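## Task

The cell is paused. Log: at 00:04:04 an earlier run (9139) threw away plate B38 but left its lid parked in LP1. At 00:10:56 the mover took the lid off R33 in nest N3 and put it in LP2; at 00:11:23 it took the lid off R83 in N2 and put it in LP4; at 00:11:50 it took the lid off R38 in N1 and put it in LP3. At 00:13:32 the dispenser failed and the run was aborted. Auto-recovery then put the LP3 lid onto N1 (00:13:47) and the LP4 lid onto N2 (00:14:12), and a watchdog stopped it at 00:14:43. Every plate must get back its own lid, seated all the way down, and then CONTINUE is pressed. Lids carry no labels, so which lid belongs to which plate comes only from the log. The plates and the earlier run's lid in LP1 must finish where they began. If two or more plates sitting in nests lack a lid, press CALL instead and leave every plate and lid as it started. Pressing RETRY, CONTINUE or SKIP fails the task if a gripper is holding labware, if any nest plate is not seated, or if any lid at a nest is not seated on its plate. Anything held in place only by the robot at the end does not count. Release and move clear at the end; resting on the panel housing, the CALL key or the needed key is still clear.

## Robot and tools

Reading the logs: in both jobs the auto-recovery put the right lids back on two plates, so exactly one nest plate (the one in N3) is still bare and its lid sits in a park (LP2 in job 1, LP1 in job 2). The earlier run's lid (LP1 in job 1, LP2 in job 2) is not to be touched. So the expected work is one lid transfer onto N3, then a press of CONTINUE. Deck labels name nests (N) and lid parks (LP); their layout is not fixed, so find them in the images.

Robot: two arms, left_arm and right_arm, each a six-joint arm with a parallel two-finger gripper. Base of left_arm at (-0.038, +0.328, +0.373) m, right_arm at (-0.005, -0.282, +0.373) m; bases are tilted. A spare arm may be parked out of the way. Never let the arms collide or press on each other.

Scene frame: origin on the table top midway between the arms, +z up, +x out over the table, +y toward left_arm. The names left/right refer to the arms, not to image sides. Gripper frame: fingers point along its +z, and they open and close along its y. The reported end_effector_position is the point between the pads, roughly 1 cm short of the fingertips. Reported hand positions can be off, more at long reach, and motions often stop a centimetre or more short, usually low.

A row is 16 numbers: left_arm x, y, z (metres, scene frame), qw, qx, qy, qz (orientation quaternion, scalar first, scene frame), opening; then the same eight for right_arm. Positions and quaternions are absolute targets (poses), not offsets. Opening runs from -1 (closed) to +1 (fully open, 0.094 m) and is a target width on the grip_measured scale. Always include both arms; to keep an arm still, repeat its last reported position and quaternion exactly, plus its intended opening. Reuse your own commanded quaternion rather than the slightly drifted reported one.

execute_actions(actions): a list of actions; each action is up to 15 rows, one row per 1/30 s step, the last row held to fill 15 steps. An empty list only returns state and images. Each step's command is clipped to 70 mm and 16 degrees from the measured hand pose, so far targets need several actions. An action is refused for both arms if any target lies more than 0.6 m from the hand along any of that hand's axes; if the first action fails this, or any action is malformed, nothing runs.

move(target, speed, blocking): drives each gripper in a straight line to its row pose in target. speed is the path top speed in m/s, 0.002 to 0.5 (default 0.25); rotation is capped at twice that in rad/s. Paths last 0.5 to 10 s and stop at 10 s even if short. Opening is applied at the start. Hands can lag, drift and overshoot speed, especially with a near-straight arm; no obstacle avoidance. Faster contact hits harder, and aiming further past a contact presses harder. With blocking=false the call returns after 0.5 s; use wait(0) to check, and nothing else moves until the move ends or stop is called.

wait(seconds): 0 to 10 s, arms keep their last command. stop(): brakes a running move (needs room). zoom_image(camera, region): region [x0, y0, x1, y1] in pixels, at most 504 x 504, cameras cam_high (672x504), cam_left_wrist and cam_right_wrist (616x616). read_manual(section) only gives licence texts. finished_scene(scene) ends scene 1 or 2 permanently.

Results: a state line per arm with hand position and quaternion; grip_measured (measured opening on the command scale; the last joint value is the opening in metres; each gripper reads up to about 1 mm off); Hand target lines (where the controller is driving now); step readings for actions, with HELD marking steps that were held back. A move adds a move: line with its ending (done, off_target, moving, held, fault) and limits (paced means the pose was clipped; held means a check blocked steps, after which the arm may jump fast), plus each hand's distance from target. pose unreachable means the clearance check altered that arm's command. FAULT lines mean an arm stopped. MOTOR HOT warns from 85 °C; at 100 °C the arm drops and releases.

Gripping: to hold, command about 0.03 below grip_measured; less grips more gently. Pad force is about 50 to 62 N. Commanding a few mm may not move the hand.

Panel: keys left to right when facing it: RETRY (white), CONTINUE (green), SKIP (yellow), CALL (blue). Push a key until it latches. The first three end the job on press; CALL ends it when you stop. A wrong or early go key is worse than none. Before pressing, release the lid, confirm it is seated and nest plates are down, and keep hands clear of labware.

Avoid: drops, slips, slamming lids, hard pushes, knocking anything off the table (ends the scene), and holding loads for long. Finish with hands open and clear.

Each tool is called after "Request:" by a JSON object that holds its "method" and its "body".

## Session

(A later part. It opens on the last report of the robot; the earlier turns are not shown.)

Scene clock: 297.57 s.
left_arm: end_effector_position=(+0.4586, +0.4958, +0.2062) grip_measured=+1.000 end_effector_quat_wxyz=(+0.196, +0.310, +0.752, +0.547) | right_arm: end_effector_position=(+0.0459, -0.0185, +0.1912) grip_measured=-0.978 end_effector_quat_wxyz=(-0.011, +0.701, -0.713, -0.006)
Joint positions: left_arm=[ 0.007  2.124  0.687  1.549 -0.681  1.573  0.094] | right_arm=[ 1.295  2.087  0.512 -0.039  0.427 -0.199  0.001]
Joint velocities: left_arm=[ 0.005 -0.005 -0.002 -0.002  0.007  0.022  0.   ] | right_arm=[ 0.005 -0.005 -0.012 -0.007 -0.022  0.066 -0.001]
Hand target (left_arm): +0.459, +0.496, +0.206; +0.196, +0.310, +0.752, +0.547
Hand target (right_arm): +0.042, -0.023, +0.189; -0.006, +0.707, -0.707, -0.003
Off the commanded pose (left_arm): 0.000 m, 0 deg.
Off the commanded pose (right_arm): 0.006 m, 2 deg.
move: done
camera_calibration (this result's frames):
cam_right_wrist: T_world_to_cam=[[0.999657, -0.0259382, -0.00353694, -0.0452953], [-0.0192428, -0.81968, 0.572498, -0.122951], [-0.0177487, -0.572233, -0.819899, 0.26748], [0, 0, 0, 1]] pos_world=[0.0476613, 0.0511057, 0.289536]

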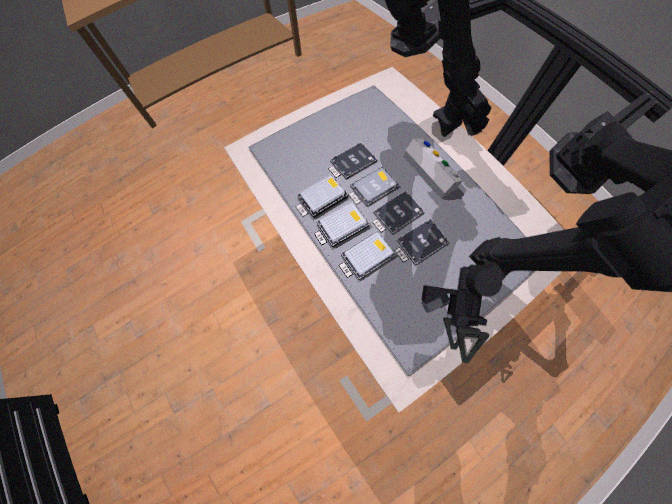

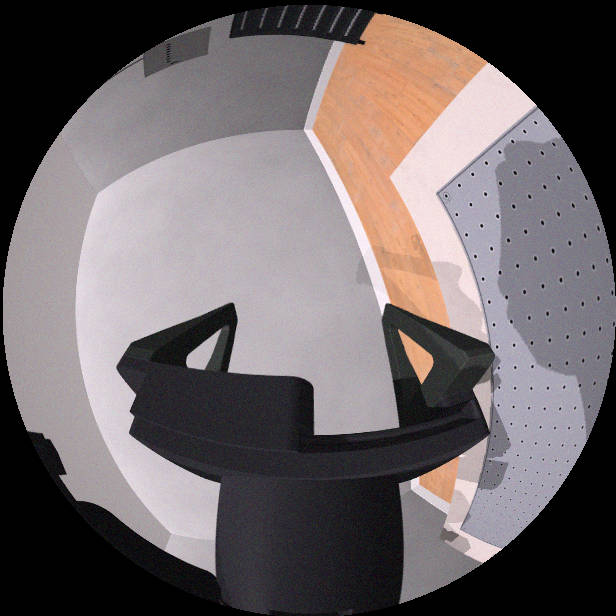

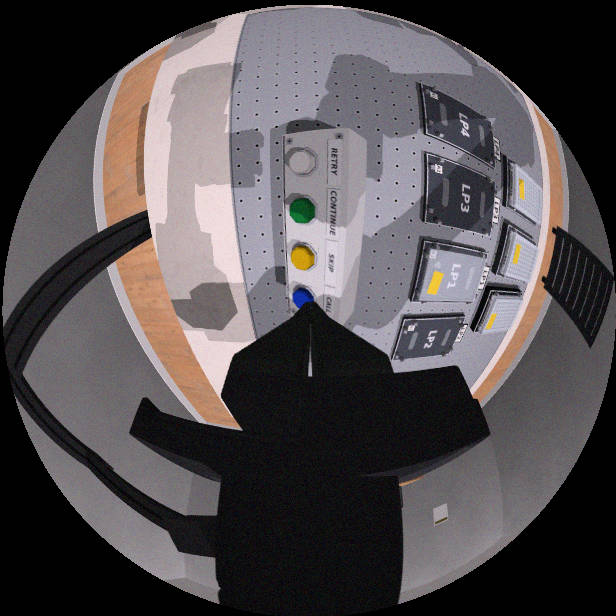

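Request:
{"method": "zoom_image", "body": {"camera": "cam_right_wrist", "region": [465, 270, 535, 340]}}

Request:
{"method": "zoom_image", "body": {"camera": "cam_right_wrist", "region": [485, 215, 555, 285]}}

Request:
{"method": "zoom_image", "body": {"camera": "cam_right_wrist", "region": [490, 155, 560, 225]}}

Region (465, 270, 535, 340) of cam_right_wrist's 616x616 image, scaled by 7.200, with more detail than that image has.

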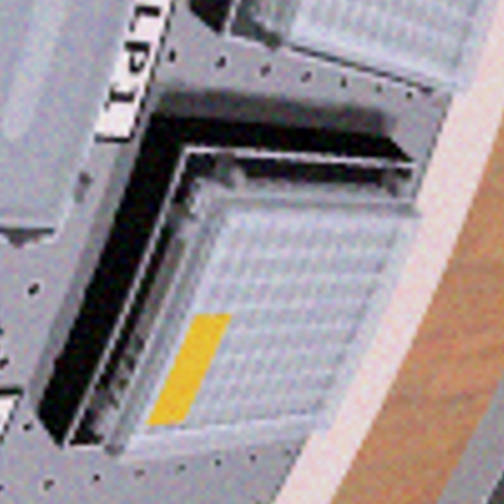

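Region (485, 215, 555, 285) of cam_right_wrist's 616x616 image, scaled by 7.200, with more detail than that image has.

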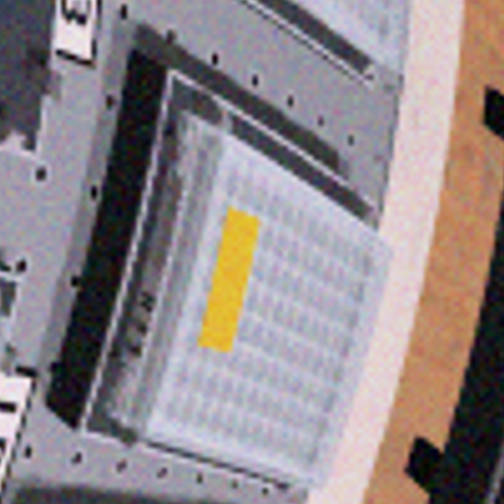

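Region (490, 155, 560, 225) of cam_right_wrist's 616x616 image, scaled by 7.200, with more detail than that image has.

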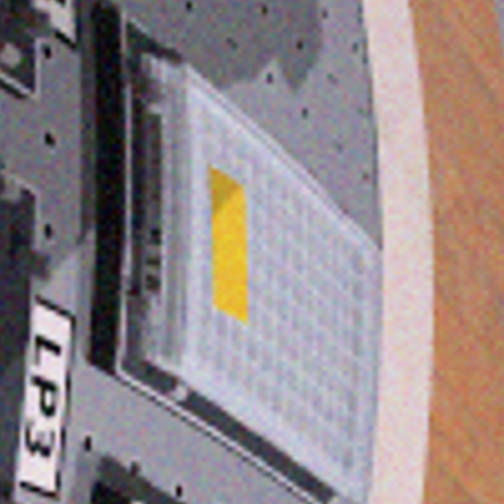

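Request:
{"method": "move", "body": {"target": [0.4586,0.4958,0.2062,0.196,0.310,0.752,0.547,1,0.028,0.022,0.128,0.0923,-0.701,0.701,-0.0923,-1], "speed": 0.2}}

Scene clock: 317.33 s.
left_arm: end_effector_position=(+0.4586, +0.4958, +0.2062) grip_measured=+1.000 end_effector_quat_wxyz=(+0.196, +0.310, +0.752, +0.547) | right_arm: end_effector_position=(+0.0326, +0.0195, +0.1298) grip_measured=-0.978 end_effector_quat_wxyz=(-0.086, +0.702, -0.700, +0.093)
Joint positions: left_arm=[ 0.007  2.124  0.687  1.549 -0.681  1.573  0.094] | right_arm=[ 1.398  2.408  0.702  0.036  0.67  -0.105  0.001]
Joint velocities: left_arm=[-0.005  0.005 -0.007 -0.002 -0.022 -0.066  0.   ] | right_arm=[-0.005  0.005  0.012  0.017 -0.022  0.022 -0.   ]
Hand target (left_arm): +0.459, +0.496, +0.206; +0.196, +0.310, +0.752, +0.547
Hand target (right_arm): +0.028, +0.023, +0.129; -0.093, +0.701, -0.701, +0.091
Off the commanded pose (left_arm): 0.000 m, 0 deg.
Off the commanded pose (right_arm): 0.006 m, 1 deg.
move: done
camera_calibration (this result's frames):
cam_right_wrist: T_world_to_cam=[[0.97025, -0.00405685, 0.242072, -0.0625788], [-0.148389, -0.800008, 0.581351, -0.0542272], [0.191301, -0.599976, -0.776809, 0.226742], [0, 0, 0, 1]] pos_world=[0.00929449, 0.0924038, 0.222809]

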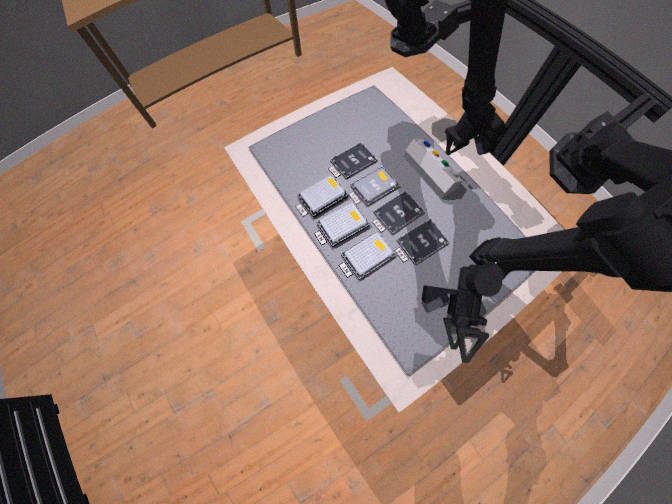

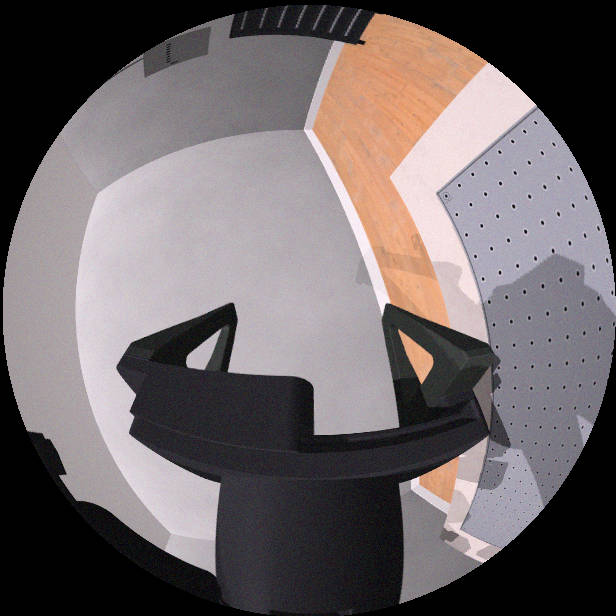

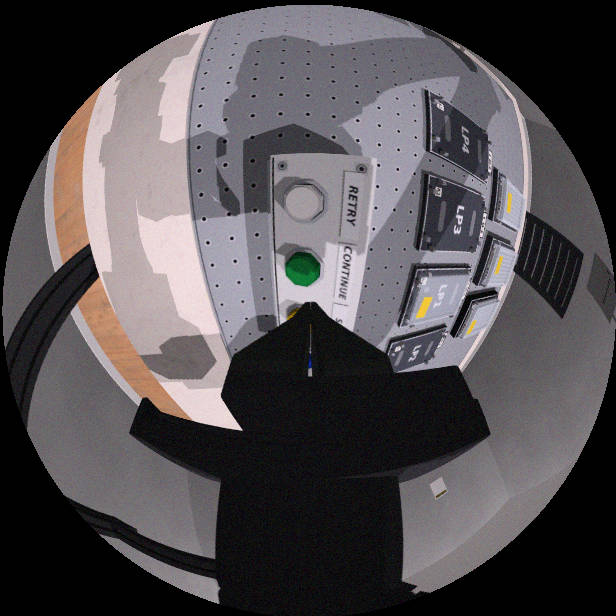

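Request:
{"method": "move", "body": {"target": [0.4586,0.4958,0.2062,0.196,0.310,0.752,0.547,1,0.030,0.020,0.097,0.0923,-0.701,0.701,-0.0923,-1], "speed": 0.1}}

Scene clock: 324.47 s.
left_arm: end_effector_position=(+0.4586, +0.4958, +0.2062) grip_measured=+1.000 end_effector_quat_wxyz=(+0.196, +0.310, +0.752, +0.547) | right_arm: end_effector_position=(+0.0250, +0.0208, +0.1037) grip_measured=-0.978 end_effector_quat_wxyz=(-0.094, +0.705, -0.697, +0.090)
Joint positions: left_arm=[ 0.007  2.124  0.687  1.549 -0.681  1.573  0.094] | right_arm=[ 1.388  2.501  0.727  0.136  0.675 -0.138  0.001]
Joint velocities: left_arm=[-0.024 -0.005 -0.012 -0.007 -0.081 -0.051  0.   ] | right_arm=[-0.005 -0.005 -0.012  0.022  0.066 -0.066 -0.001]
Hand target (left_arm): +0.459, +0.496, +0.206; +0.196, +0.310, +0.752, +0.547
Hand target (right_arm): +0.030, +0.020, +0.097; -0.092, +0.701, -0.701, +0.093
Off the commanded pose (left_arm): 0.000 m, 0 deg.
Off the commanded pose (right_arm): 0.008 m, 1 deg.
move: done
camera_calibration (this result's frames):
cam_right_wrist: T_world_to_cam=[[0.968649, 0.00132258, 0.248432, -0.0496328], [-0.144417, -0.810676, 0.567404, -0.0375367], [0.202148, -0.585493, -0.78507, 0.208973], [0, 0, 0, 1]] pos_world=[0.00041226, 0.091988, 0.197688]

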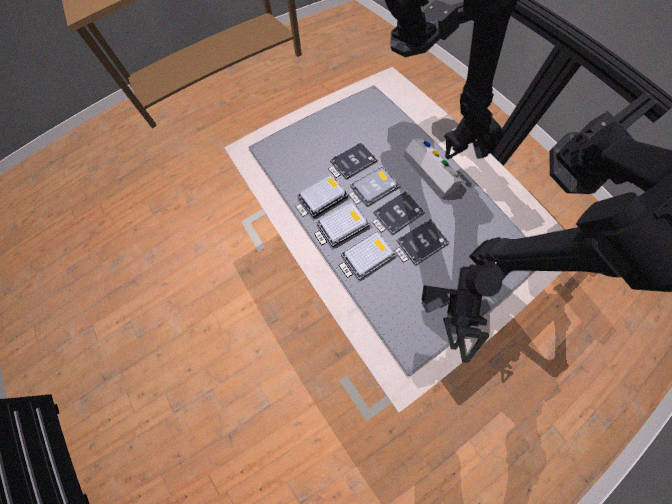

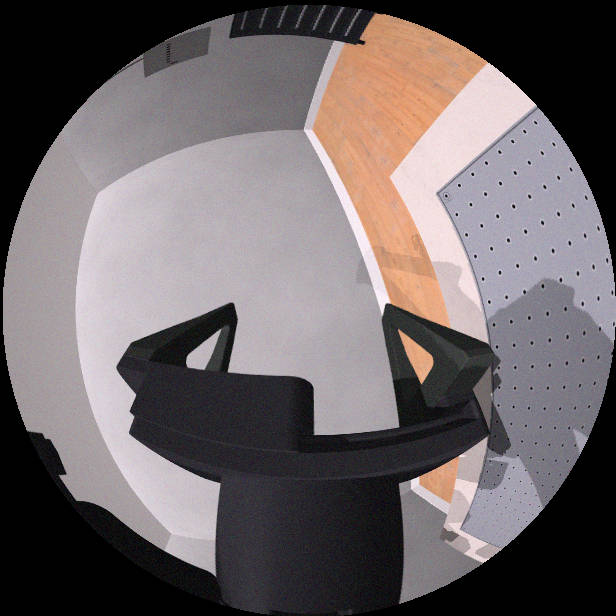

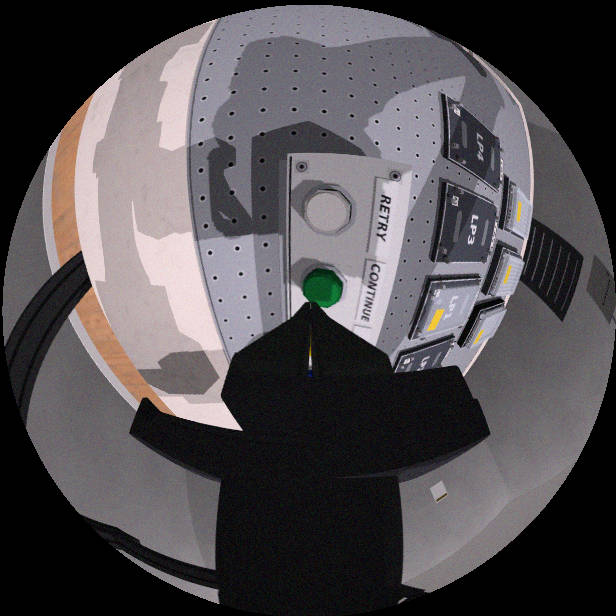

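Request:
{"method": "move", "body": {"target": [0.4586,0.4958,0.2062,0.196,0.310,0.752,0.547,1,0.040,0.018,0.089,0.0923,-0.701,0.701,-0.0923,-1], "speed": 0.06}}

Scene clock: 331.70 s.
left_arm: end_effector_position=(+0.4586, +0.4958, +0.2062) grip_measured=+1.000 end_effector_quat_wxyz=(+0.196, +0.310, +0.752, +0.547) | right_arm: end_effector_position=(+0.0366, +0.0233, +0.0981) grip_measured=-0.978 end_effector_quat_wxyz=(-0.097, +0.702, -0.700, +0.087)
Joint positions: left_arm=[ 0.007  2.124  0.687  1.549 -0.681  1.573  0.094] | right_arm=[ 1.344  2.504  0.727  0.183  0.677 -0.192  0.001]
Joint velocities: left_arm=[-0.005 -0.005 -0.007 -0.012 -0.066  0.125  0.   ] | right_arm=[-0.015 -0.005 -0.007 -0.012  0.022 -0.051  0.   ]
Hand target (left_arm): +0.459, +0.496, +0.206; +0.196, +0.310, +0.752, +0.547
Hand target (right_arm): +0.040, +0.018, +0.089; -0.092, +0.701, -0.701, +0.093
Off the commanded pose (left_arm): 0.000 m, 0 deg.
Off the commanded pose (right_arm): 0.011 m, 1 deg.
move: off_target (right_arm)
camera_calibration (this result's frames):
cam_right_wrist: T_world_to_cam=[[0.968489, -0.00669834, 0.248964, -0.0593052], [-0.149607, -0.814833, 0.560058, -0.029623], [0.199113, -0.579657, -0.790159, 0.204214], [0, 0, 0, 1]] pos_world=[0.0123431, 0.0938389, 0.192717]

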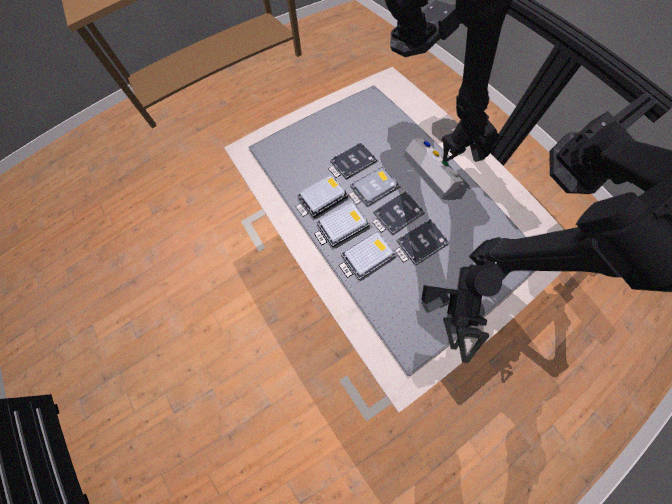

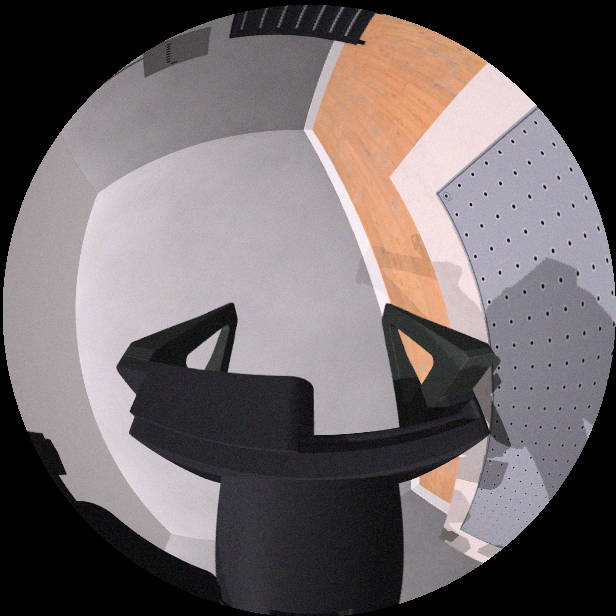

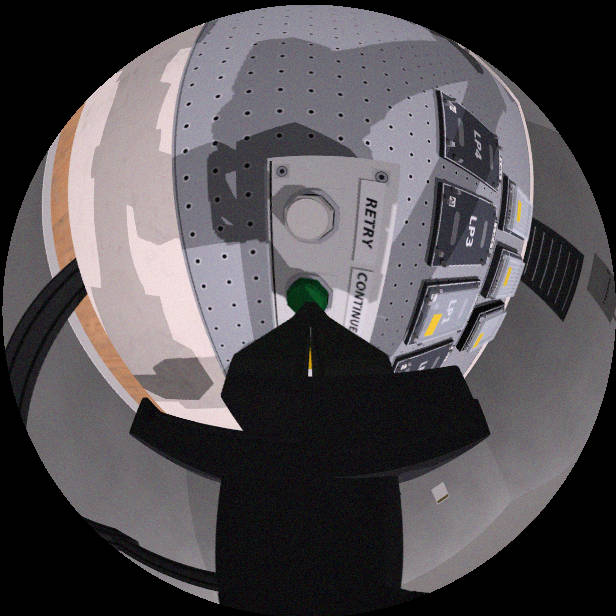

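Request:
{"method": "move", "body": {"target": [0.4586,0.4958,0.2062,0.196,0.310,0.752,0.547,1,0.040,0.018,0.068,0.0923,-0.701,0.701,-0.0923,-1], "speed": 0.04}}

Scene clock: 334.93 s.
left_arm: end_effector_position=(+0.4586, +0.4958, +0.2062) grip_measured=+1.000 end_effector_quat_wxyz=(+0.196, +0.310, +0.752, +0.547) | right_arm: end_effector_position=(+0.0348, +0.0248, +0.0930) grip_measured=-0.978 end_effector_quat_wxyz=(-0.101, +0.706, -0.695, +0.084)
Joint positions: left_arm=[ 0.007  2.124  0.687  1.549 -0.681  1.573  0.094] | right_arm=[ 1.343  2.523  0.732  0.212  0.676 -0.213  0.001]
Joint velocities: left_arm=[ 0.015  0.005  0.017  0.002  0.037 -0.022  0.   ] | right_arm=[-0.005 -0.005 -0.012 -0.007 -0.007 -0.007 -0.001]
move: unfinished (the scene ended)
camera_calibration (this result's frames):
cam_right_wrist: T_world_to_cam=[[0.968033, 0.00438055, 0.250785, -0.0567415], [-0.139769, -0.820804, 0.553847, -0.0254652], [0.208271, -0.571194, -0.793953, 0.20123], [0, 0, 0, 1]] pos_world=[0.00945793, 0.0942882, 0.188101]
The task's run has ended: the event that ends the task has happened. This ends this scene only. If you have not yet called finished_scene for this scene, call it to go on to the next scene.

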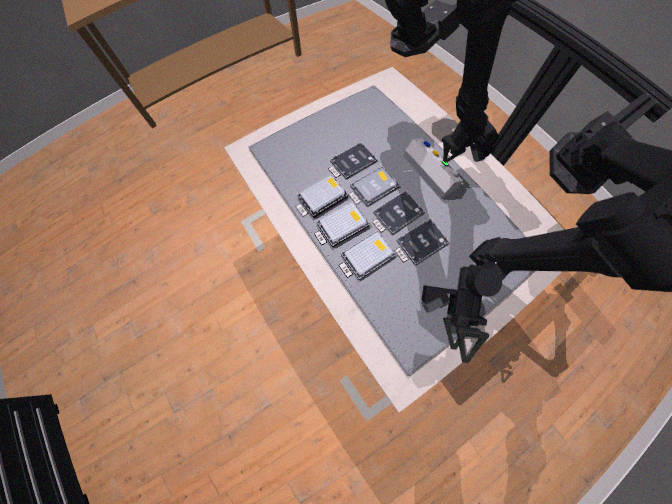

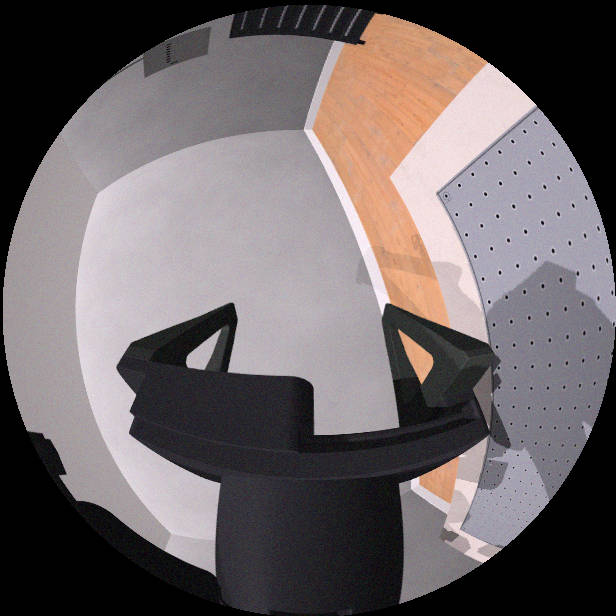

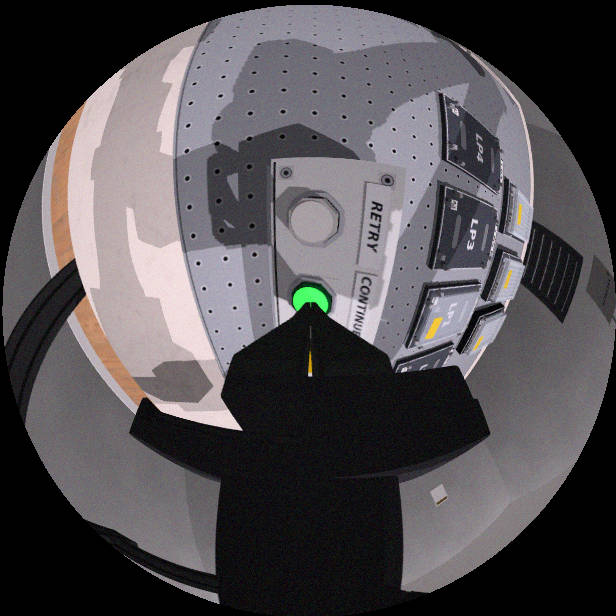

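Request:
{"method": "finished_scene", "body": {"scene": 1}}

The scene is finished: the task was done.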